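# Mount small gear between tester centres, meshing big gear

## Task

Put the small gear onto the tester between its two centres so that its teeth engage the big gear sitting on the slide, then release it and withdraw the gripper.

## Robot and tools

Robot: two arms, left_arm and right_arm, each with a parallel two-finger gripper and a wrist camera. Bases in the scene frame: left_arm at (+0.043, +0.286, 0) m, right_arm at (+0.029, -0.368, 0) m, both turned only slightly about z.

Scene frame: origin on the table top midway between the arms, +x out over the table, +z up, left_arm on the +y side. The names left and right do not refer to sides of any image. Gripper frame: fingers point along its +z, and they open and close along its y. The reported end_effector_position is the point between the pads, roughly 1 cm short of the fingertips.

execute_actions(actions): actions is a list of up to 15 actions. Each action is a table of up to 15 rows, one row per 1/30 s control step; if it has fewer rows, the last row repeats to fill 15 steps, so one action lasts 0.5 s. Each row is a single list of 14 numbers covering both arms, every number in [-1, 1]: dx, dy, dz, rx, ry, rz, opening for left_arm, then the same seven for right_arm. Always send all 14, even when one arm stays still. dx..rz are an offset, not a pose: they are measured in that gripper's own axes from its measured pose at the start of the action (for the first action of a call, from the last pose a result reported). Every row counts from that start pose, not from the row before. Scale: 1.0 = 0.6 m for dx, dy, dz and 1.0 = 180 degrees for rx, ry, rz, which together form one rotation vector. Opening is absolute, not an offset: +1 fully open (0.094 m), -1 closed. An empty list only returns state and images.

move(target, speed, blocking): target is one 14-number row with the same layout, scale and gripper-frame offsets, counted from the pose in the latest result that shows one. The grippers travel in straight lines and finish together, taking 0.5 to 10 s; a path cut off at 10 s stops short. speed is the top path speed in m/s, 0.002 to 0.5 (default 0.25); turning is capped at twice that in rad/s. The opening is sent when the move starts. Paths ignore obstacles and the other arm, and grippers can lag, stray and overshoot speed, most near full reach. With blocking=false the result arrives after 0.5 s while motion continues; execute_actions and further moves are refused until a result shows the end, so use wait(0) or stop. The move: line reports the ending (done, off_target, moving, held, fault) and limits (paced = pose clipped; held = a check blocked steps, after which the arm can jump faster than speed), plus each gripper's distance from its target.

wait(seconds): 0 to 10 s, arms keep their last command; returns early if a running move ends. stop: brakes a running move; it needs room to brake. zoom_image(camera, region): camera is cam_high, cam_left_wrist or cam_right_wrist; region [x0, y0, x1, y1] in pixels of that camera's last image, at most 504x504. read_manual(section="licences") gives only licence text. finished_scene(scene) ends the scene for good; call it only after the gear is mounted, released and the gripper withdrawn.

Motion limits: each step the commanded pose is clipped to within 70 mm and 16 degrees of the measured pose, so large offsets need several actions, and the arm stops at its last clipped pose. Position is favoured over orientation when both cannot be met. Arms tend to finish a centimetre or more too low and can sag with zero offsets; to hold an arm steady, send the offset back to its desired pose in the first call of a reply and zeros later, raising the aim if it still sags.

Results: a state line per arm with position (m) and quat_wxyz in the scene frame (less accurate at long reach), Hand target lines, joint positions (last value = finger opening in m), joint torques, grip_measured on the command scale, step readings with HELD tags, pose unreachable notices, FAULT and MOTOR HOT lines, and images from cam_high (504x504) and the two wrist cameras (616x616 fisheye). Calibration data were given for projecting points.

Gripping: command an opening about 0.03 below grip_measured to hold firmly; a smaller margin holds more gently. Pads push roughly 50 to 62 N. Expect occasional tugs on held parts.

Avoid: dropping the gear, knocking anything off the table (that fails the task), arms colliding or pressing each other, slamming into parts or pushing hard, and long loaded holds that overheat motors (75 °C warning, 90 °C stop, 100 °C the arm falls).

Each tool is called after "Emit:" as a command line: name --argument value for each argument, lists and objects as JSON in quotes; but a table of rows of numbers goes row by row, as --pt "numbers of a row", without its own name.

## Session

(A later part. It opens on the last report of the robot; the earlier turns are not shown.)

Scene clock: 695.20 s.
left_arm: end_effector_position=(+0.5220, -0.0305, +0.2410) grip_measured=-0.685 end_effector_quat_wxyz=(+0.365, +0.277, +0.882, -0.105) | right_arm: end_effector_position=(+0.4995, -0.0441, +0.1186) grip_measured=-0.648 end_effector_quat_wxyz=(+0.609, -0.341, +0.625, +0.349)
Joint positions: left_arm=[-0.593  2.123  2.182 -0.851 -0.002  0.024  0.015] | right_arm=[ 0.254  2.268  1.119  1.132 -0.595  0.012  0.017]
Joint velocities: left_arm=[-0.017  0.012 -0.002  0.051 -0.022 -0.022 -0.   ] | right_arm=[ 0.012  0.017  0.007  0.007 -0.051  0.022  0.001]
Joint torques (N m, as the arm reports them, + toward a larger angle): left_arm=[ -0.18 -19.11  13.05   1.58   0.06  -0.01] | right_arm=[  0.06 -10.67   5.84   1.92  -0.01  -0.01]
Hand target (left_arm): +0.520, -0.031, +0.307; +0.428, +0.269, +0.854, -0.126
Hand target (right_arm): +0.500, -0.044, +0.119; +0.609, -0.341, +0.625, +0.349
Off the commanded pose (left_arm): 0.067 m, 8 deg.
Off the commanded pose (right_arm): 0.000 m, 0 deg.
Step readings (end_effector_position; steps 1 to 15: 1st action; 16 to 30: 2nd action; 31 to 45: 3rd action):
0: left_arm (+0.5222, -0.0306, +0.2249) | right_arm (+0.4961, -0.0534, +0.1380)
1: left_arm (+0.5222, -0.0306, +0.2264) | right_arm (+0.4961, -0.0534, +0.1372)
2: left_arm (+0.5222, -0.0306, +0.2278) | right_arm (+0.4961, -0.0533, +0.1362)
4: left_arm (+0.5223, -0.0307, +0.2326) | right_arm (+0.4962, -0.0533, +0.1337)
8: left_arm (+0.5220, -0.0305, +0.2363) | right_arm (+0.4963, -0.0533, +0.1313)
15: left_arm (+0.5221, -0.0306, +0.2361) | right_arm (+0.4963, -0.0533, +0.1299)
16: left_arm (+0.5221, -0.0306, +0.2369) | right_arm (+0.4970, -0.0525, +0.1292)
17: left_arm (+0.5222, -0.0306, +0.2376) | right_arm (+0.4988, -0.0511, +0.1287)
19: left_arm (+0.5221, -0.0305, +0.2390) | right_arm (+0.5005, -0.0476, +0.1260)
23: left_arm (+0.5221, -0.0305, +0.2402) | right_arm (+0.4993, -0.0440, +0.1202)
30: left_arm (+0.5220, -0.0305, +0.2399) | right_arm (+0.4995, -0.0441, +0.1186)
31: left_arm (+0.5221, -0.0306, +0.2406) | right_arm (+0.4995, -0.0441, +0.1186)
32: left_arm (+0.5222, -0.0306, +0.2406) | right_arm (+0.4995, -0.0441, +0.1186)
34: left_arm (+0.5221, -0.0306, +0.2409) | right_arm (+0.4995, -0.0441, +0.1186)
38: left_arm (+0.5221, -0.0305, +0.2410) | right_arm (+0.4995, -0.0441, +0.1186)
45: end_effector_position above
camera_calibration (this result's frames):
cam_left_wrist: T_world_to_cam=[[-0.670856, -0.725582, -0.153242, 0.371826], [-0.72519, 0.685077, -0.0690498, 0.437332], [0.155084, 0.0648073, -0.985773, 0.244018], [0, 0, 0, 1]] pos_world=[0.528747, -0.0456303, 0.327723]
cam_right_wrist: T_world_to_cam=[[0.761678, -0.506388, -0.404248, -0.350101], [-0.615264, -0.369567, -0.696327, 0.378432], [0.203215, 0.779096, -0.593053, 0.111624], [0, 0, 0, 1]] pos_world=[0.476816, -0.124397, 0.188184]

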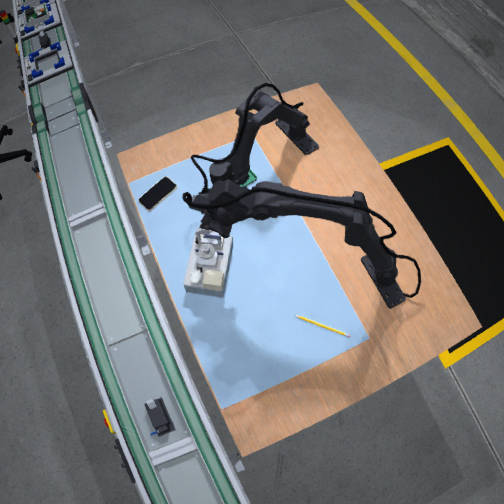

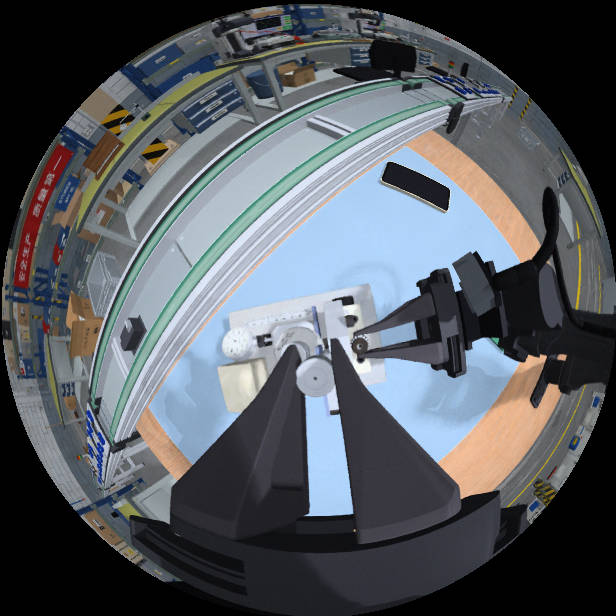

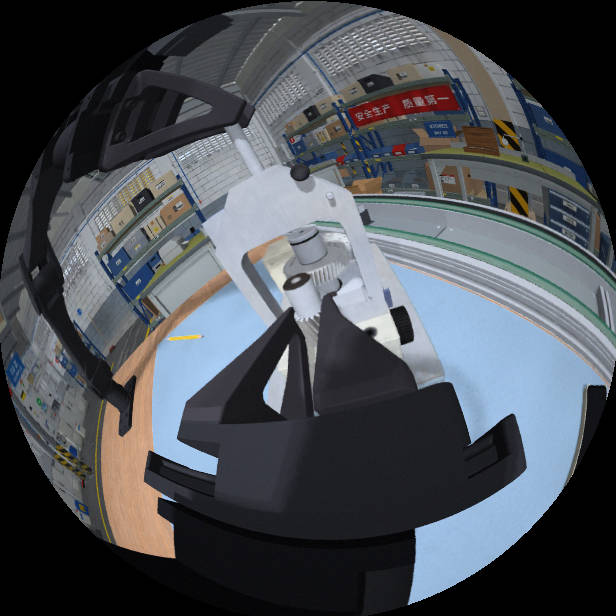

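Emit:
execute_actions --actions '[[[-0.075,0,-0.07,0,-0.04,0,-0.78,-0.055,-0.008,0.02,0,-0.02,0,-0.69]],[[-0.075,0,-0.07,0,-0.04,0,-0.78,0,0,0,0,0,0,-0.69]]]'

Scene clock: 708.23 s.
left_arm: end_effector_position=(+0.5220, -0.0305, +0.2408) grip_measured=-0.685 end_effector_quat_wxyz=(+0.360, +0.278, +0.885, -0.103) | right_arm: end_effector_position=(+0.5046, -0.0418, +0.1277) grip_measured=-0.648 end_effector_quat_wxyz=(+0.611, -0.331, +0.623, +0.359)
Joint positions: left_arm=[-0.593  2.139  2.215 -0.88  -0.002  0.024  0.015] | right_arm=[ 0.254  2.268  1.147  1.126 -0.595  0.045  0.017]
Joint velocities: left_arm=[ 0.007 -0.017  0.002 -0.066 -0.007  0.007 -0.   ] | right_arm=[-0.002 -0.007 -0.007 -0.081 -0.007 -0.007 -0.001]
Joint torques (N m, as the arm reports them, + toward a larger angle): left_arm=[ -0.01 -18.67  12.66   1.53   0.05  -0.03] | right_arm=[  0.08 -10.73   5.83   1.91  -0.02   0.02]
Hand target (left_arm): +0.520, -0.031, +0.301; +0.417, +0.270, +0.859, -0.122
Hand target (right_arm): +0.505, -0.042, +0.128; +0.611, -0.331, +0.623, +0.359
Off the commanded pose (left_arm): 0.062 m, 8 deg.
Off the commanded pose (right_arm): 0.000 m, 0 deg.
Step readings (end_effector_position; steps 1 to 15: 1st action; 16 to 30: 2nd action):
0: left_arm (+0.5220, -0.0305, +0.2411) | right_arm (+0.4995, -0.0441, +0.1186)
1: left_arm (+0.5221, -0.0306, +0.2408) | right_arm (+0.5000, -0.0439, +0.1191)
2: left_arm (+0.5221, -0.0305, +0.2409) | right_arm (+0.5009, -0.0435, +0.1202)
4: left_arm (+0.5221, -0.0305, +0.2408) | right_arm (+0.5028, -0.0426, +0.1239)
8: left_arm (+0.5220, -0.0305, +0.2408) | right_arm (+0.5046, -0.0418, +0.1277)
15: left_arm (+0.5220, -0.0305, +0.2408) | right_arm (+0.5046, -0.0418, +0.1277)
16: left_arm (+0.5221, -0.0306, +0.2407) | right_arm (+0.5046, -0.0418, +0.1277)
17: left_arm (+0.5221, -0.0306, +0.2407) | right_arm (+0.5046, -0.0418, +0.1277)
19: left_arm (+0.5221, -0.0305, +0.2407) | right_arm (+0.5046, -0.0418, +0.1277)
23: left_arm (+0.5220, -0.0305, +0.2408) | right_arm (+0.5046, -0.0418, +0.1277)
30: end_effector_position above
camera_calibration (this result's frames):
cam_left_wrist: T_world_to_cam=[[-0.672405, -0.724554, -0.151307, 0.372173], [-0.725832, 0.685503, -0.0570442, 0.434787], [0.145053, 0.0714668, -0.986839, 0.24953], [0, 0, 0, 1]] pos_world=[0.529638, -0.0462218, 0.32736]
cam_right_wrist: T_world_to_cam=[[0.758088, -0.495745, -0.423721, -0.34438], [-0.621248, -0.351327, -0.700443, 0.393066], [0.198377, 0.794233, -0.574317, 0.114884], [0, 0, 0, 1]] pos_world=[0.482472, -0.123875, 0.19538]

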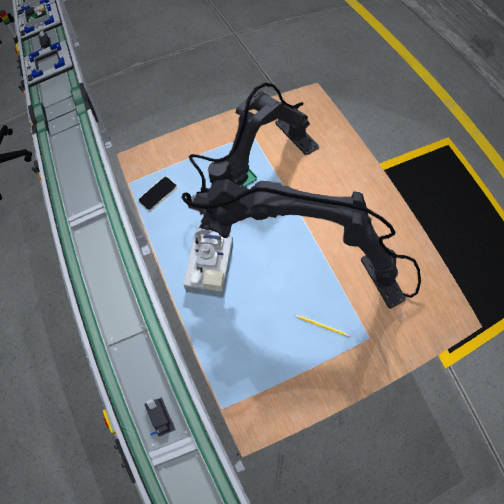

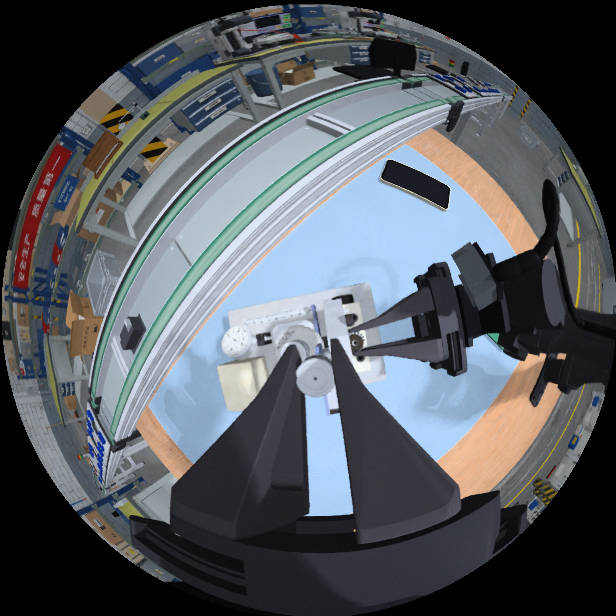

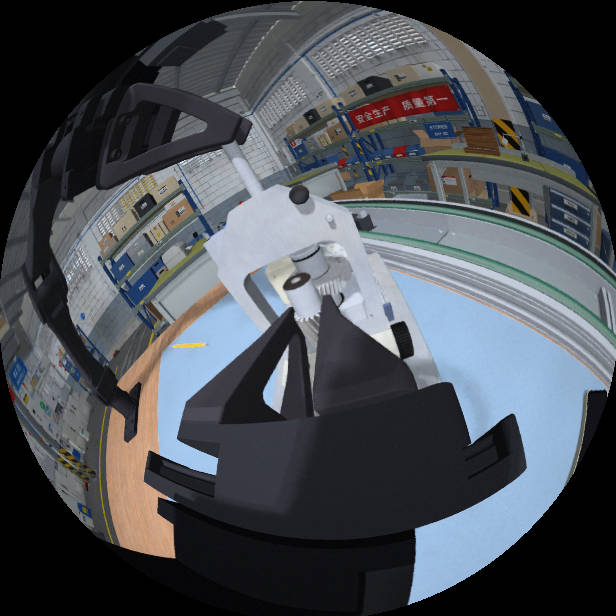

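Emit:
execute_actions --actions '[[[-0.075,0,-0.07,0,-0.04,0,-0.78,-0.035,0,0.03,0,-0.018,-0.018,-0.69]],[[-0.075,0,-0.07,0,-0.04,0,-0.78,0,0,0,0,0,0,-0.69]]]'

Scene clock: 715.63 s.
left_arm: end_effector_position=(+0.5221, -0.0306, +0.2406) grip_measured=-0.685 end_effector_quat_wxyz=(+0.351, +0.279, +0.888, -0.101) | right_arm: end_effector_position=(+0.5094, -0.0333, +0.1376) grip_measured=-0.648 end_effector_quat_wxyz=(+0.624, -0.336, +0.610, +0.355)
Joint positions: left_arm=[-0.593  2.165  2.271 -0.928 -0.002  0.024  0.015] | right_arm=[ 0.267  2.278  1.189  1.126 -0.581  0.034  0.017]
Joint velocities: left_arm=[-0.007 -0.007  0.002  0.007 -0.007 -0.007  0.   ] | right_arm=[-0.007 -0.017 -0.012  0.007 -0.022 -0.022 -0.001]
Joint torques (N m, as the arm reports them, + toward a larger angle): left_arm=[ -0.02 -18.7   12.68   1.55   0.04   0.  ] | right_arm=[  0.07 -10.89   5.98   1.91   0.     0.03]
Hand target (left_arm): +0.521, -0.031, +0.301; +0.411, +0.271, +0.862, -0.121
Hand target (right_arm): +0.509, -0.033, +0.138; +0.624, -0.336, +0.610, +0.355
Off the commanded pose (left_arm): 0.062 m, 8 deg.
Off the commanded pose (right_arm): 0.000 m, 0 deg.
Step readings (end_effector_position; steps 1 to 15: 1st action; 16 to 30: 2nd action):
0: left_arm (+0.5220, -0.0305, +0.2408) | right_arm (+0.5046, -0.0418, +0.1277)
1: left_arm (+0.5221, -0.0306, +0.2408) | right_arm (+0.5053, -0.0413, +0.1283)
2: left_arm (+0.5222, -0.0306, +0.2407) | right_arm (+0.5068, -0.0400, +0.1297)
4: left_arm (+0.5221, -0.0305, +0.2406) | right_arm (+0.5088, -0.0370, +0.1330)
8: left_arm (+0.5221, -0.0306, +0.2407) | right_arm (+0.5091, -0.0334, +0.1373)
15: left_arm (+0.5221, -0.0305, +0.2407) | right_arm (+0.5094, -0.0333, +0.1376)
16: left_arm (+0.5221, -0.0306, +0.2408) | right_arm (+0.5094, -0.0333, +0.1376)
17: left_arm (+0.5222, -0.0306, +0.2407) | right_arm (+0.5094, -0.0333, +0.1376)
19: left_arm (+0.5221, -0.0305, +0.2407) | right_arm (+0.5094, -0.0333, +0.1376)
23: left_arm (+0.5221, -0.0306, +0.2407) | right_arm (+0.5094, -0.0333, +0.1376)
30: end_effector_position above
camera_calibration (this result's frames):
cam_left_wrist: T_world_to_cam=[[-0.674785, -0.722973, -0.148239, 0.372704], [-0.726589, 0.686006, -0.0382691, 0.430735], [0.12936, 0.0818853, -0.988211, 0.258157], [0, 0, 0, 1]] pos_world=[0.531067, -0.0471704, 0.326846]
cam_right_wrist: T_world_to_cam=[[0.773104, -0.492827, -0.399289, -0.350547], [-0.595142, -0.345922, -0.725358, 0.396221], [0.219353, 0.79841, -0.560736, 0.100489], [0, 0, 0, 1]] pos_world=[0.484774, -0.115929, 0.20378]

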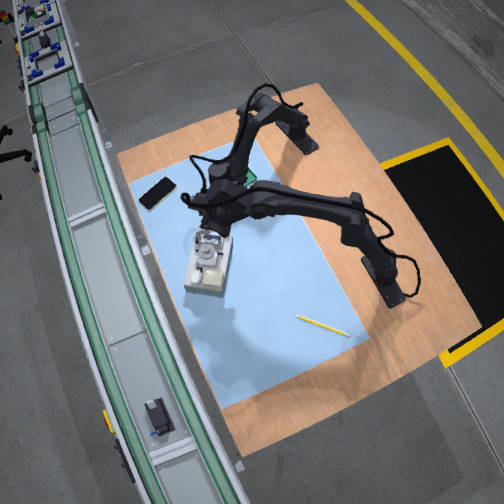

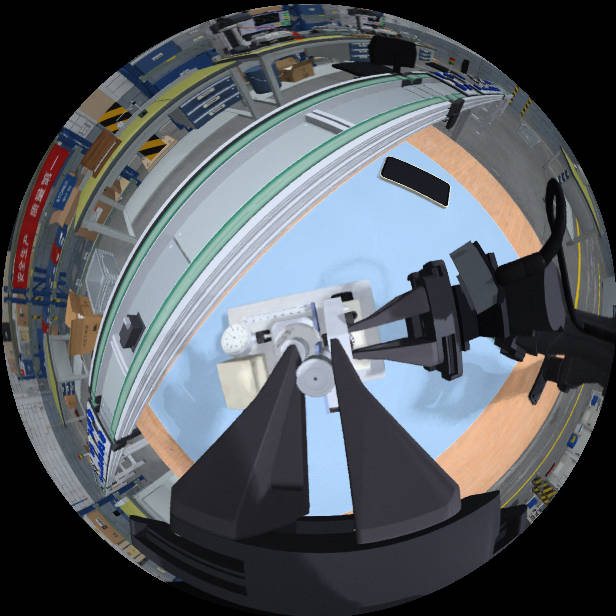

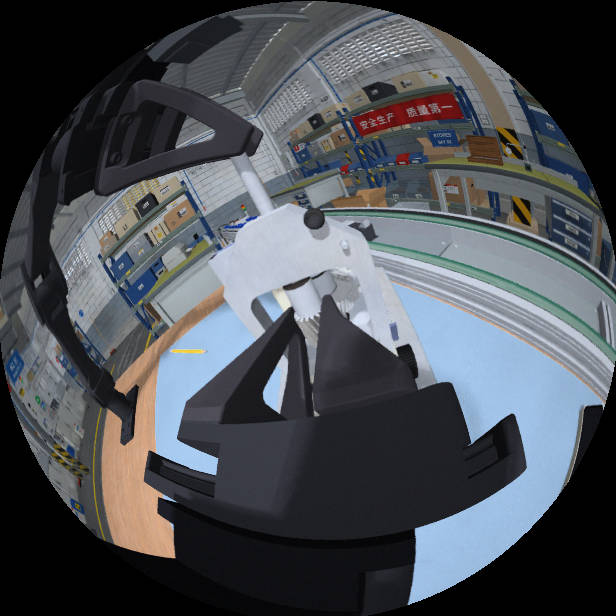

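Forward ~10 mm more.

Emit:
execute_actions --actions '[[[-0.075,0,-0.07,0,-0.045,0,-0.78,-0.018,0,0.03,0,-0.008,-0.004,-0.69]],[[-0.075,0,-0.07,0,-0.045,0,-0.78,0,0,0,0,0,0,-0.69]]]'

Scene clock: 720.43 s.
left_arm: end_effector_position=(+0.5221, -0.0306, +0.2406) grip_measured=-0.685 end_effector_quat_wxyz=(+0.351, +0.279, +0.888, -0.101) | right_arm: end_effector_position=(+0.5135, -0.0248, +0.1374) grip_measured=-0.648 end_effector_quat_wxyz=(+0.623, -0.336, +0.611, +0.355)
Joint positions: left_arm=[-0.593  2.165  2.271 -0.928 -0.002  0.024  0.015] | right_arm=[ 0.28   2.296  1.227  1.102 -0.569  0.034  0.017]
Joint velocities: left_arm=[-0.002  0.012  0.007 -0.007 -0.037  0.022  0.   ] | right_arm=[ 0.007  0.017 -0.017 -0.022 -0.022  0.037  0.001]
Joint torques (N m, as the arm reports them, + toward a larger angle): left_arm=[ -0.05 -19.18  11.77   1.66   0.07   0.01] | right_arm=[  0.07 -11.16   6.1    1.91   0.     0.02]
Hand target (left_arm): +0.521, -0.032, +0.301; +0.413, +0.271, +0.861, -0.121
Hand target (right_arm): +0.513, -0.025, +0.137; +0.623, -0.336, +0.611, +0.355
Off the commanded pose (left_arm): 0.062 m, 8 deg.
Off the commanded pose (right_arm): 0.000 m, 0 deg.
Step readings (end_effector_position; steps 1 to 15: 1st action; 16 to 30: 2nd action):
0: left_arm (+0.5221, -0.0306, +0.2406) | right_arm (+0.5094, -0.0333, +0.1376)
1: left_arm (+0.5221, -0.0306, +0.2406) | right_arm (+0.5101, -0.0327, +0.1375)
2: left_arm (+0.5221, -0.0306, +0.2406) | right_arm (+0.5118, -0.0314, +0.1381)
4: left_arm (+0.5221, -0.0306, +0.2406) | right_arm (+0.5137, -0.0282, +0.1389)
8: left_arm (+0.5221, -0.0306, +0.2406) | right_arm (+0.5132, -0.0249, +0.1383)
15: left_arm (+0.5221, -0.0306, +0.2406) | right_arm (+0.5134, -0.0248, +0.1374)
16: left_arm (+0.5221, -0.0306, +0.2406) | right_arm (+0.5135, -0.0248, +0.1374)
17: left_arm (+0.5221, -0.0306, +0.2406) | right_arm (+0.5135, -0.0248, +0.1374)
19: left_arm (+0.5221, -0.0306, +0.2406) | right_arm (+0.5135, -0.0248, +0.1374)
23: left_arm (+0.5221, -0.0306, +0.2406) | right_arm (+0.5135, -0.0248, +0.1374)
30: end_effector_position above
camera_calibration (this result's frames):
cam_left_wrist: T_world_to_cam=[[-0.674785, -0.722973, -0.148239, 0.372704], [-0.726589, 0.686006, -0.0382691, 0.430735], [0.12936, 0.0818853, -0.988211, 0.258157], [0, 0, 0, 1]] pos_world=[0.531067, -0.0471704, 0.326846]
cam_right_wrist: T_world_to_cam=[[0.772635, -0.492246, -0.400911, -0.349082], [-0.59662, -0.347167, -0.723547, 0.401928], [0.21698, 0.798229, -0.561917, 0.0940709], [0, 0, 0, 1]] pos_world=[0.4891, -0.107388, 0.203723]

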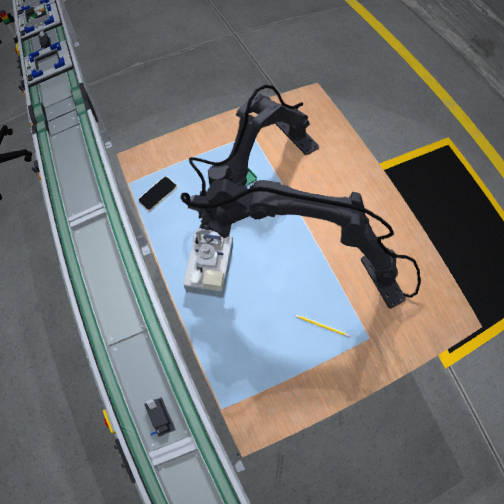

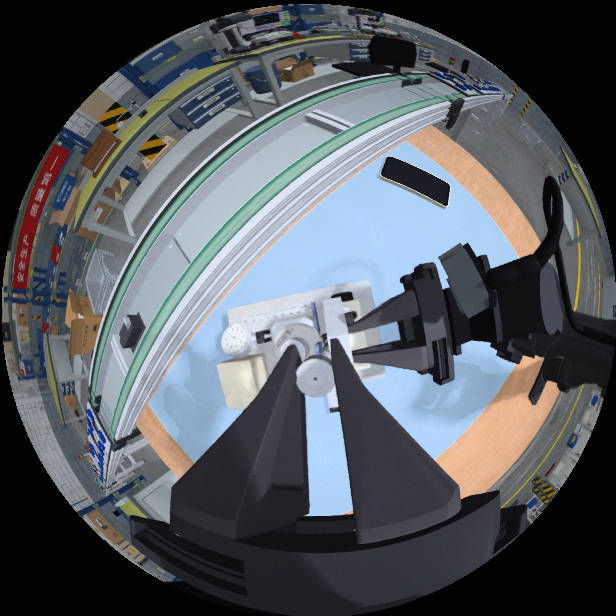

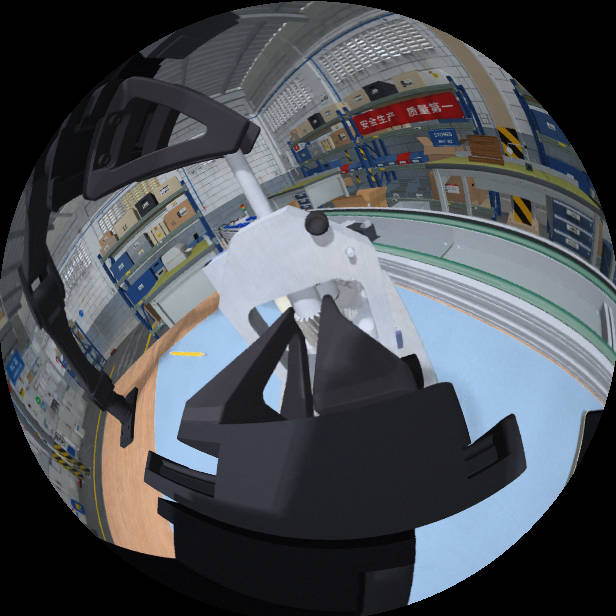

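Lower gear, then ease the knob down.

Emit:
execute_actions --actions '[[[-0.075,0,-0.07,0,-0.045,0,-0.78,0.012,0,0.008,0,0,0,-0.69]],[[-0.075,0,-0.07,0,-0.045,0,-0.78,0.012,0,0.006,0,0,0,-0.69]],[[-0.04,0,-0.04,0,-0.03,0,-0.78,0,0,0.005,0,0,0,-0.69]],[[-0.02,0,-0.02,0,-0.015,0,-0.78,0,0,0.005,0,0,0,-0.69]],[[0,0,0,0,0,0,-0.78,0,0,0.005,0,0,0,-0.69]],[[0,0,0,0,0,0,-0.78,0,0,0.005,0,0,0,-0.69]]]'

Scene clock: 731.73 s.
left_arm: end_effector_position=(+0.5223, -0.0307, +0.2287) grip_measured=-0.685 end_effector_quat_wxyz=(+0.344, +0.280, +0.891, -0.099) | right_arm: end_effector_position=(+0.5135, -0.0248, +0.1310) grip_measured=-0.648 end_effector_quat_wxyz=(+0.628, -0.336, +0.605, +0.355)
Joint positions: left_arm=[-0.593  2.165  2.232 -0.905 -0.002  0.024  0.015] | right_arm=[ 0.28   2.325  1.227  1.146 -0.569  0.034  0.017]
Joint velocities: left_arm=[-0.002 -0.012 -0.012  0.007 -0.007 -0.022 -0.001] | right_arm=[ 0.002 -0.032  0.002 -0.037  0.022  0.037 -0.001]
Joint torques (N m, as the arm reports them, + toward a larger angle): left_arm=[ -0.06 -13.66   7.08   1.37   0.01   0.  ] | right_arm=[  0.36 -10.75   6.89   1.82   0.05   0.01]
Hand target (left_arm): +0.522, -0.031, +0.229; +0.344, +0.280, +0.891, -0.099
Hand target (right_arm): +0.515, -0.022, +0.131; +0.628, -0.336, +0.605, +0.355
Off the commanded pose (left_arm): 0.000 m, 0 deg.
Off the commanded pose (right_arm): 0.003 m, 0 deg.
Step readings (end_effector_position; steps 1 to 15: 1st action; 16 to 30: 2nd action; 31 to 45: 3rd action; 46 to 60: 4th action; 61 to 75: 5th action; 76 to 90: 6th action):
0: left_arm (+0.5221, -0.0306, +0.2406) | right_arm (+0.5135, -0.0248, +0.1374)
1: left_arm (+0.5221, -0.0306, +0.2406) | right_arm (+0.5135, -0.0248, +0.1365)
2: left_arm (+0.5221, -0.0306, +0.2406) | right_arm (+0.5135, -0.0248, +0.1350)
4: left_arm (+0.5221, -0.0306, +0.2406) | right_arm (+0.5136, -0.0248, +0.1310)
8: left_arm (+0.5221, -0.0306, +0.2406) | right_arm (+0.5136, -0.0248, +0.1312)
15: left_arm (+0.5221, -0.0306, +0.2406) | right_arm (+0.5136, -0.0248, +0.1312)
16: left_arm (+0.5221, -0.0306, +0.2406) | right_arm (+0.5136, -0.0248, +0.1307)
17: left_arm (+0.5221, -0.0306, +0.2406) | right_arm (+0.5136, -0.0248, +0.1307)
19: left_arm (+0.5221, -0.0306, +0.2406) | right_arm (+0.5136, -0.0248, +0.1307)
23: left_arm (+0.5221, -0.0306, +0.2406) | right_arm (+0.5135, -0.0248, +0.1309)
30: left_arm (+0.5221, -0.0306, +0.2406) | right_arm (+0.5135, -0.0248, +0.1307)
31: left_arm (+0.5222, -0.0306, +0.2388) | right_arm (+0.5135, -0.0248, +0.1309)
32: left_arm (+0.5222, -0.0306, +0.2374) | right_arm (+0.5135, -0.0248, +0.1309)
34: left_arm (+0.5221, -0.0305, +0.2327) | right_arm (+0.5135, -0.0248, +0.1309)
38: left_arm (+0.5223, -0.0307, +0.2306) | right_arm (+0.5135, -0.0248, +0.1310)
45: left_arm (+0.5223, -0.0307, +0.2306) | right_arm (+0.5135, -0.0248, +0.1310)
46: left_arm (+0.5222, -0.0306, +0.2297) | right_arm (+0.5135, -0.0248, +0.1310)
47: left_arm (+0.5223, -0.0307, +0.2294) | right_arm (+0.5135, -0.0248, +0.1310)
49: left_arm (+0.5223, -0.0307, +0.2294) | right_arm (+0.5135, -0.0248, +0.1310)
53: left_arm (+0.5223, -0.0307, +0.2294) | right_arm (+0.5135, -0.0248, +0.1310)
60: left_arm (+0.5223, -0.0307, +0.2294) | right_arm (+0.5135, -0.0248, +0.1310)
61: left_arm (+0.5223, -0.0307, +0.2287) | right_arm (+0.5135, -0.0248, +0.1310)
62: left_arm (+0.5223, -0.0307, +0.2287) | right_arm (+0.5135, -0.0248, +0.1310)
64: left_arm (+0.5223, -0.0307, +0.2287) | right_arm (+0.5135, -0.0248, +0.1310)
68: left_arm (+0.5223, -0.0307, +0.2287) | right_arm (+0.5135, -0.0248, +0.1310)
75: left_arm (+0.5223, -0.0307, +0.2287) | right_arm (+0.5135, -0.0248, +0.1310)
76: left_arm (+0.5223, -0.0307, +0.2287) | right_arm (+0.5135, -0.0248, +0.1310)
77: left_arm (+0.5223, -0.0307, +0.2287) | right_arm (+0.5135, -0.0248, +0.1310)
79: left_arm (+0.5223, -0.0307, +0.2287) | right_arm (+0.5135, -0.0248, +0.1310)
83: left_arm (+0.5223, -0.0307, +0.2287) | right_arm (+0.5135, -0.0248, +0.1310)
90: end_effector_position above
camera_calibration (this result's frames):
cam_left_wrist: T_world_to_cam=[[-0.6767, -0.721702, -0.145683, 0.371437], [-0.726987, 0.68627, -0.0228629, 0.42724], [0.116478, 0.0904381, -0.989067, 0.25355], [0, 0, 0, 1]] pos_world=[0.532416, -0.0480659, 0.314658]
cam_right_wrist: T_world_to_cam=[[0.778223, -0.489534, -0.393351, -0.355483], [-0.586363, -0.34219, -0.734223, 0.393555], [0.224827, 0.802036, -0.553345, 0.0853643], [0, 0, 0, 1]] pos_world=[0.488219, -0.107815, 0.196364]

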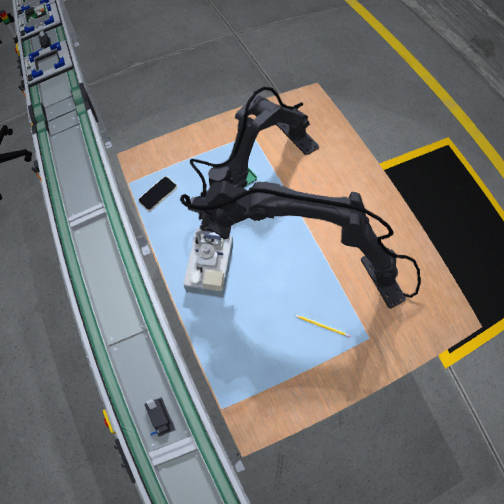

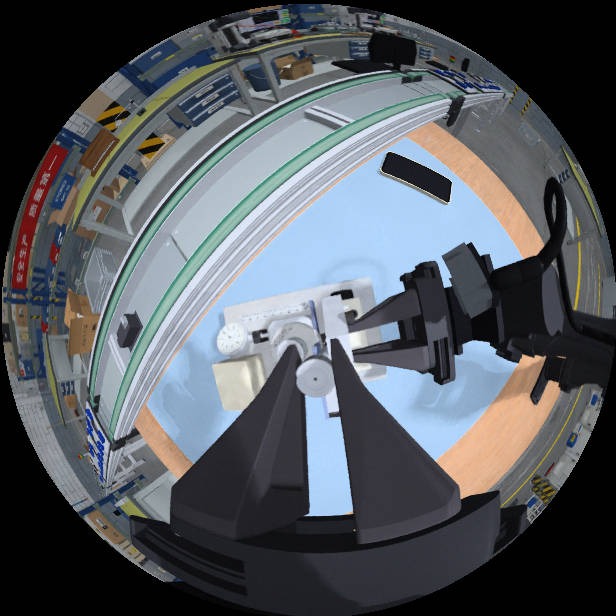

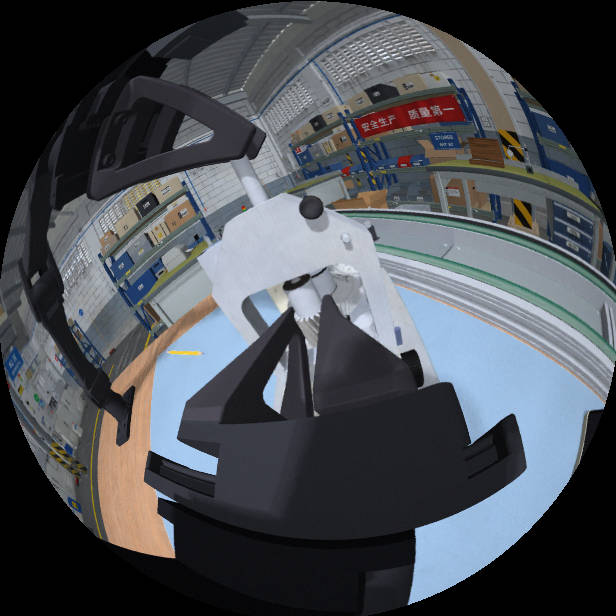

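Emit:
execute_actions --actions '[[[-0.06,0,-0.06,0,-0.04,0,-0.78,0,0,0,0,0,0,-0.69]],[[-0.06,0,-0.06,0,-0.04,0,-0.78,-0.005,0,0.02,0,0,0,-0.69]],[[-0.06,0,-0.06,0,-0.04,0,-0.78,-0.005,0,0.02,0,0,0,-0.69]]]'

Scene clock: 746.87 s.
left_arm: end_effector_position=(+0.5223, -0.0307, +0.2306) grip_measured=-0.685 end_effector_quat_wxyz=(+0.346, +0.280, +0.890, -0.099) | right_arm: end_effector_position=(+0.5186, -0.0230, +0.1309) grip_measured=-0.648 end_effector_quat_wxyz=(+0.623, -0.334, +0.612, +0.354)
Joint positions: left_arm=[-0.593  2.162  2.232 -0.903 -0.002  0.024  0.015] | right_arm=[ 0.281  2.327  1.252  1.108 -0.564  0.034  0.017]
Joint velocities: left_arm=[-0.007  0.002 -0.002 -0.081 -0.022  0.007 -0.001] | right_arm=[-0.007  0.007  0.007  0.037 -0.066  0.051 -0.   ]
Joint torques (N m, as the arm reports them, + toward a larger angle): left_arm=[ -0.08 -20.25   8.04   1.86   0.06  -0.01] | right_arm=[  0.89 -10.45   8.95   1.64   0.12   0.01]
Hand target (left_arm): +0.521, -0.031, +0.281; +0.401, +0.273, +0.867, -0.118
Hand target (right_arm): +0.522, -0.014, +0.135; +0.625, -0.335, +0.610, +0.354
Off the commanded pose (left_arm): 0.051 m, 7 deg.
Off the commanded pose (right_arm): 0.011 m, 0 deg.
Step readings (end_effector_position; steps 1 to 15: 1st action; 16 to 30: 2nd action; 31 to 45: 3rd action):
0: left_arm (+0.5223, -0.0307, +0.2287) | right_arm (+0.5135, -0.0248, +0.1310)
1: left_arm (+0.5223, -0.0307, +0.2306) | right_arm (+0.5135, -0.0248, +0.1311)
2: left_arm (+0.5223, -0.0307, +0.2306) | right_arm (+0.5135, -0.0248, +0.1311)
4: left_arm (+0.5223, -0.0307, +0.2306) | right_arm (+0.5135, -0.0248, +0.1311)
8: left_arm (+0.5223, -0.0307, +0.2306) | right_arm (+0.5135, -0.0248, +0.1311)
15: left_arm (+0.5223, -0.0307, +0.2306) | right_arm (+0.5135, -0.0248, +0.1311)
16: left_arm (+0.5223, -0.0307, +0.2306) | right_arm (+0.5138, -0.0247, +0.1314)
17: left_arm (+0.5223, -0.0307, +0.2306) | right_arm (+0.5146, -0.0244, +0.1315)
19: left_arm (+0.5223, -0.0307, +0.2306) | right_arm (+0.5158, -0.0241, +0.1315)
23: left_arm (+0.5223, -0.0307, +0.2306) | right_arm (+0.5165, -0.0239, +0.1312)
30: left_arm (+0.5223, -0.0307, +0.2306) | right_arm (+0.5167, -0.0239, +0.1312)
31: left_arm (+0.5223, -0.0307, +0.2306) | right_arm (+0.5170, -0.0235, +0.1312)
32: left_arm (+0.5223, -0.0307, +0.2306) | right_arm (+0.5175, -0.0233, +0.1310)
34: left_arm (+0.5223, -0.0307, +0.2306) | right_arm (+0.5182, -0.0231, +0.1308)
38: left_arm (+0.5223, -0.0307, +0.2306) | right_arm (+0.5186, -0.0230, +0.1309)
45: end_effector_position above
camera_calibration (this result's frames):
cam_left_wrist: T_world_to_cam=[[-0.676143, -0.722072, -0.146435, 0.371582], [-0.726891, 0.686207, -0.0273728, 0.428217], [0.120249, 0.0879341, -0.988842, 0.253379], [0, 0, 0, 1]] pos_world=[0.532041, -0.0478168, 0.316685]
cam_right_wrist: T_world_to_cam=[[0.769963, -0.496294, -0.401059, -0.353471], [-0.598524, -0.343854, -0.723556, 0.40195], [0.221191, 0.797155, -0.561799, 0.0856458], [0, 0, 0, 1]] pos_world=[0.493792, -0.105486, 0.197186]

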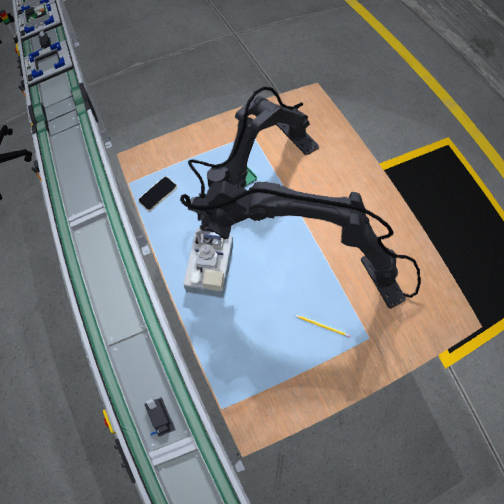

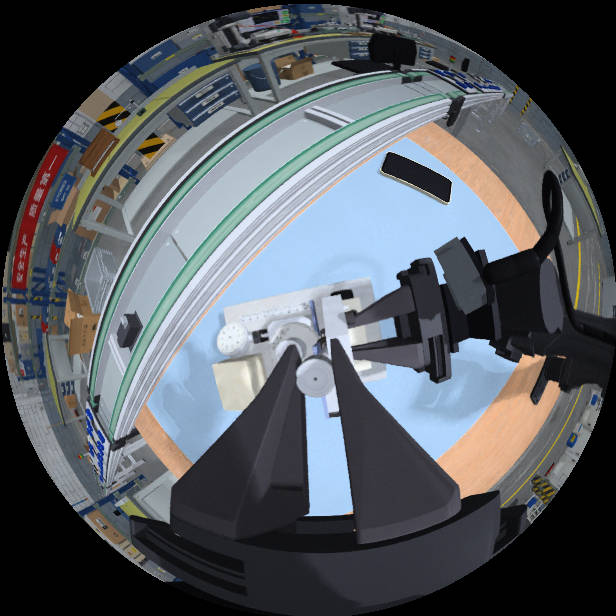

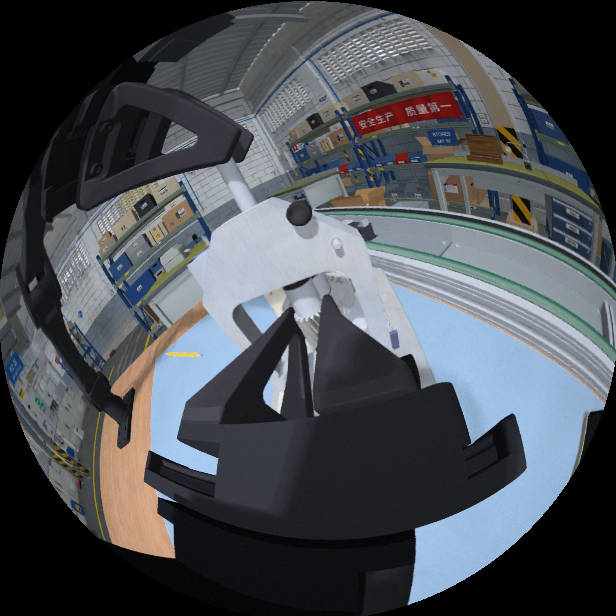

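Now sweep +y with slight down press.

Emit:
execute_actions --actions '[[[-0.06,0,-0.06,0,-0.04,0,-0.78,0.006,0.016,0.008,-0.006,0,0,-0.69]],[[-0.06,0,-0.06,0,-0.04,0,-0.78,0.006,0.016,0.008,-0.006,0,0,-0.69]]]'

Scene clock: 753.90 s.
left_arm: end_effector_position=(+0.5223, -0.0307, +0.2306) grip_measured=-0.685 end_effector_quat_wxyz=(+0.346, +0.280, +0.890, -0.099) | right_arm: end_effector_position=(+0.5186, -0.0231, +0.1312) grip_measured=-0.648 end_effector_quat_wxyz=(+0.624, -0.334, +0.612, +0.354)
Joint positions: left_arm=[-0.593  2.162  2.232 -0.903 -0.002  0.024  0.015] | right_arm=[ 0.281  2.327  1.252  1.109 -0.564  0.034  0.017]
Joint velocities: left_arm=[-0.012 -0.027 -0.002 -0.022 -0.007  0.037 -0.   ] | right_arm=[-0.012  0.002 -0.012  0.022 -0.051  0.022  0.001]
Joint torques (N m, as the arm reports them, + toward a larger angle): left_arm=[  0.05 -20.29   8.02   1.87   0.05   0.01] | right_arm=[  1.29 -10.48   6.33   2.02  -0.03   0.01]
Hand target (left_arm): +0.521, -0.031, +0.281; +0.401, +0.273, +0.867, -0.118
Hand target (right_arm): +0.513, -0.014, +0.128; +0.621, -0.340, +0.608, +0.359
Off the commanded pose (left_arm): 0.051 m, 7 deg.
Off the commanded pose (right_arm): 0.011 m, 1 deg.
Step readings (end_effector_position; steps 1 to 15: 1st action; 16 to 30: 2nd action):
0: left_arm (+0.5223, -0.0307, +0.2306) | right_arm (+0.5186, -0.0230, +0.1309)
1: left_arm (+0.5223, -0.0307, +0.2306) | right_arm (+0.5186, -0.0231, +0.1311)
2: left_arm (+0.5223, -0.0307, +0.2306) | right_arm (+0.5186, -0.0231, +0.1312)
4: left_arm (+0.5223, -0.0307, +0.2306) | right_arm (+0.5186, -0.0231, +0.1312)
8: left_arm (+0.5223, -0.0307, +0.2306) | right_arm (+0.5186, -0.0231, +0.1312)
15: left_arm (+0.5223, -0.0307, +0.2306) | right_arm (+0.5186, -0.0231, +0.1312)
16: left_arm (+0.5223, -0.0307, +0.2306) | right_arm (+0.5186, -0.0231, +0.1312)
17: left_arm (+0.5223, -0.0307, +0.2306) | right_arm (+0.5186, -0.0231, +0.1312)
19: left_arm (+0.5223, -0.0307, +0.2306) | right_arm (+0.5186, -0.0231, +0.1312)
23: left_arm (+0.5223, -0.0307, +0.2306) | right_arm (+0.5186, -0.0231, +0.1312)
30: end_effector_position above
camera_calibration (this result's frames):
cam_left_wrist: T_world_to_cam=[[-0.676143, -0.722072, -0.146435, 0.371582], [-0.726891, 0.686207, -0.0273728, 0.428217], [0.120249, 0.0879341, -0.988842, 0.253379], [0, 0, 0, 1]] pos_world=[0.532041, -0.0478168, 0.316685]
cam_right_wrist: T_world_to_cam=[[0.770376, -0.496094, -0.400514, -0.353646], [-0.597779, -0.343492, -0.724344, 0.401852], [0.221769, 0.797436, -0.561173, 0.085417], [0, 0, 0, 1]] pos_world=[0.493716, -0.105523, 0.197372]

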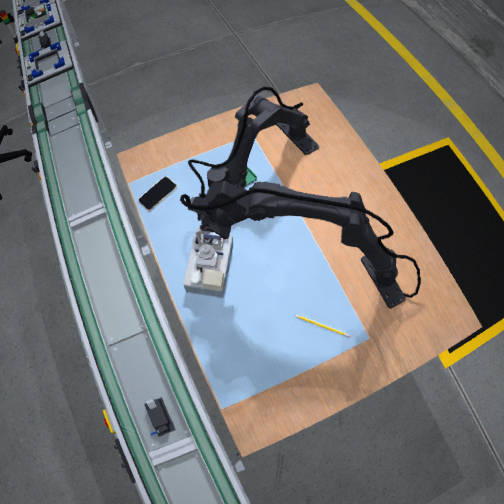

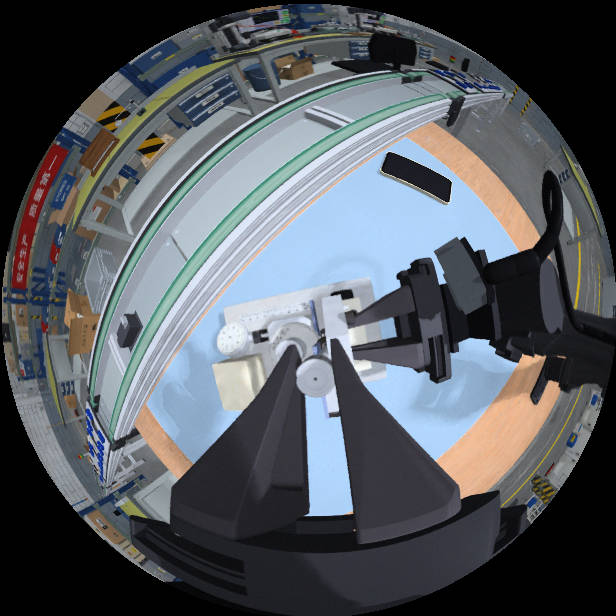

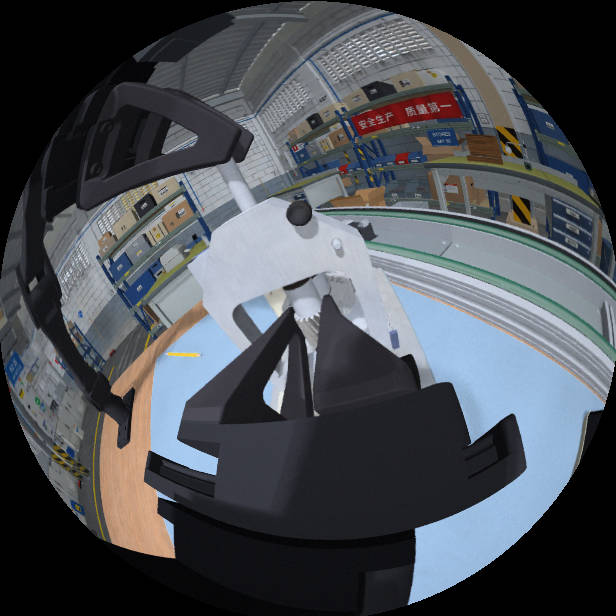

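Emit:
execute_actions --actions '[[[-0.06,0,-0.06,0,-0.04,0,-0.78,0.003,0.028,0.008,-0.016,0,0,-0.69]],[[-0.06,0,-0.06,0,-0.04,0,-0.78,0.003,0.028,0.008,-0.016,0,0,-0.69]],[[-0.06,0,-0.06,0,-0.04,0,-0.78,0.005,0,0,0,0,0,-0.69]]]'

Scene clock: 760.80 s.
left_arm: end_effector_position=(+0.5223, -0.0307, +0.2306) grip_measured=-0.685 end_effector_quat_wxyz=(+0.346, +0.280, +0.890, -0.099) | right_arm: end_effector_position=(+0.5159, -0.0215, +0.1311) grip_measured=-0.648 end_effector_quat_wxyz=(+0.621, -0.340, +0.609, +0.359)
Joint positions: left_arm=[-0.593  2.162  2.232 -0.903 -0.002  0.024  0.015] | right_arm=[ 0.28   2.327  1.252  1.109 -0.582  0.034  0.017]
Joint velocities: left_arm=[-0.012 -0.007  0.002 -0.081 -0.022 -0.051 -0.001] | right_arm=[-0.012  0.017  0.002 -0.007  0.037 -0.066  0.   ]
Joint torques (N m, as the arm reports them, + toward a larger angle): left_arm=[ -0.18 -20.1    8.03   1.87   0.05   0.  ] | right_arm=[  0.02 -10.6    6.03   2.     0.     0.01]
Hand target (left_arm): +0.521, -0.031, +0.281; +0.401, +0.273, +0.867, -0.118
Hand target (right_arm): +0.516, -0.021, +0.128; +0.620, -0.340, +0.608, +0.359
Off the commanded pose (left_arm): 0.051 m, 7 deg.
Off the commanded pose (right_arm): 0.003 m, 0 deg.
Step readings (end_effector_position; steps 1 to 15: 1st action; 16 to 30: 2nd action; 31 to 45: 3rd action):
0: left_arm (+0.5223, -0.0307, +0.2306) | right_arm (+0.5186, -0.0231, +0.1312)
1: left_arm (+0.5223, -0.0307, +0.2306) | right_arm (+0.5182, -0.0228, +0.1311)
2: left_arm (+0.5223, -0.0307, +0.2306) | right_arm (+0.5178, -0.0226, +0.1311)
4: left_arm (+0.5223, -0.0307, +0.2306) | right_arm (+0.5171, -0.0221, +0.1311)
8: left_arm (+0.5223, -0.0307, +0.2306) | right_arm (+0.5160, -0.0215, +0.1311)
15: left_arm (+0.5223, -0.0307, +0.2306) | right_arm (+0.5160, -0.0215, +0.1311)
16: left_arm (+0.5223, -0.0307, +0.2306) | right_arm (+0.5158, -0.0214, +0.1311)
17: left_arm (+0.5223, -0.0307, +0.2306) | right_arm (+0.5157, -0.0213, +0.1311)
19: left_arm (+0.5223, -0.0307, +0.2306) | right_arm (+0.5157, -0.0213, +0.1311)
23: left_arm (+0.5223, -0.0307, +0.2306) | right_arm (+0.5157, -0.0213, +0.1311)
30: left_arm (+0.5223, -0.0307, +0.2306) | right_arm (+0.5157, -0.0213, +0.1311)
31: left_arm (+0.5223, -0.0307, +0.2306) | right_arm (+0.5159, -0.0215, +0.1311)
32: left_arm (+0.5223, -0.0307, +0.2306) | right_arm (+0.5159, -0.0215, +0.1311)
34: left_arm (+0.5223, -0.0307, +0.2306) | right_arm (+0.5159, -0.0215, +0.1311)
38: left_arm (+0.5223, -0.0307, +0.2306) | right_arm (+0.5159, -0.0215, +0.1311)
45: end_effector_position above
camera_calibration (this result's frames):
cam_left_wrist: T_world_to_cam=[[-0.676143, -0.722072, -0.146435, 0.371582], [-0.726891, 0.686207, -0.0273728, 0.428217], [0.120249, 0.0879341, -0.988842, 0.253379], [0, 0, 0, 1]] pos_world=[0.532041, -0.0478168, 0.316685]
cam_right_wrist: T_world_to_cam=[[0.779253, -0.482435, -0.400027, -0.355225], [-0.591326, -0.354554, -0.72431, 0.397168], [0.207601, 0.800967, -0.561564, 0.0922053], [0, 0, 0, 1]] pos_world=[0.492524, -0.104409, 0.197352]

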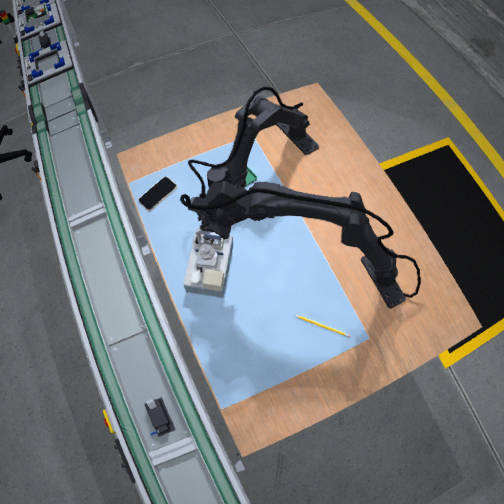

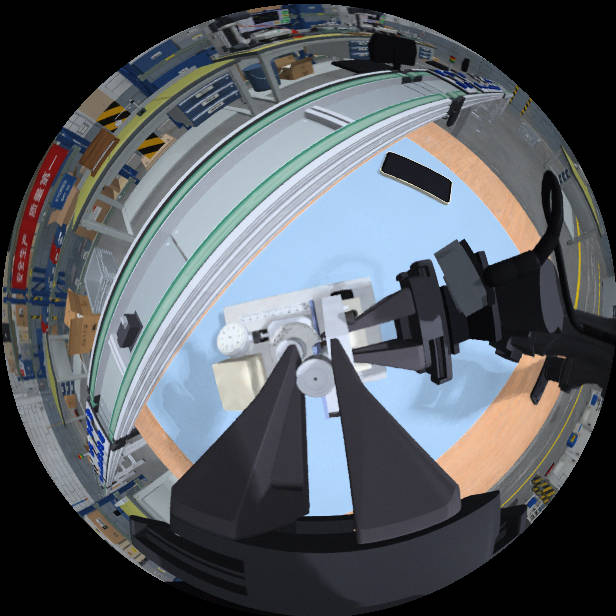

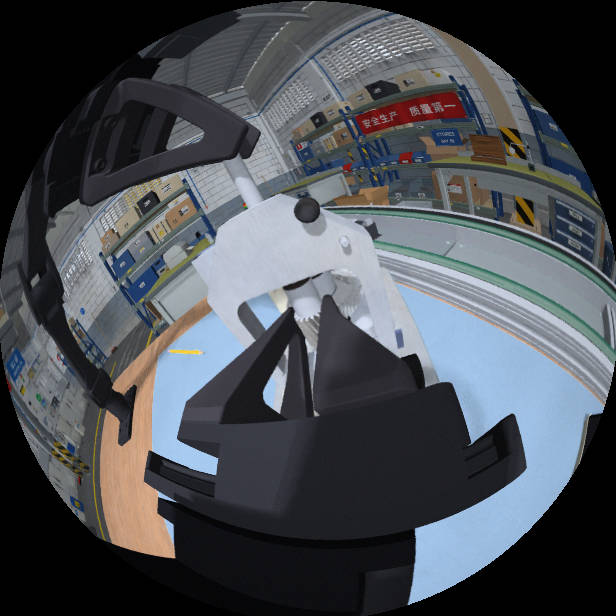

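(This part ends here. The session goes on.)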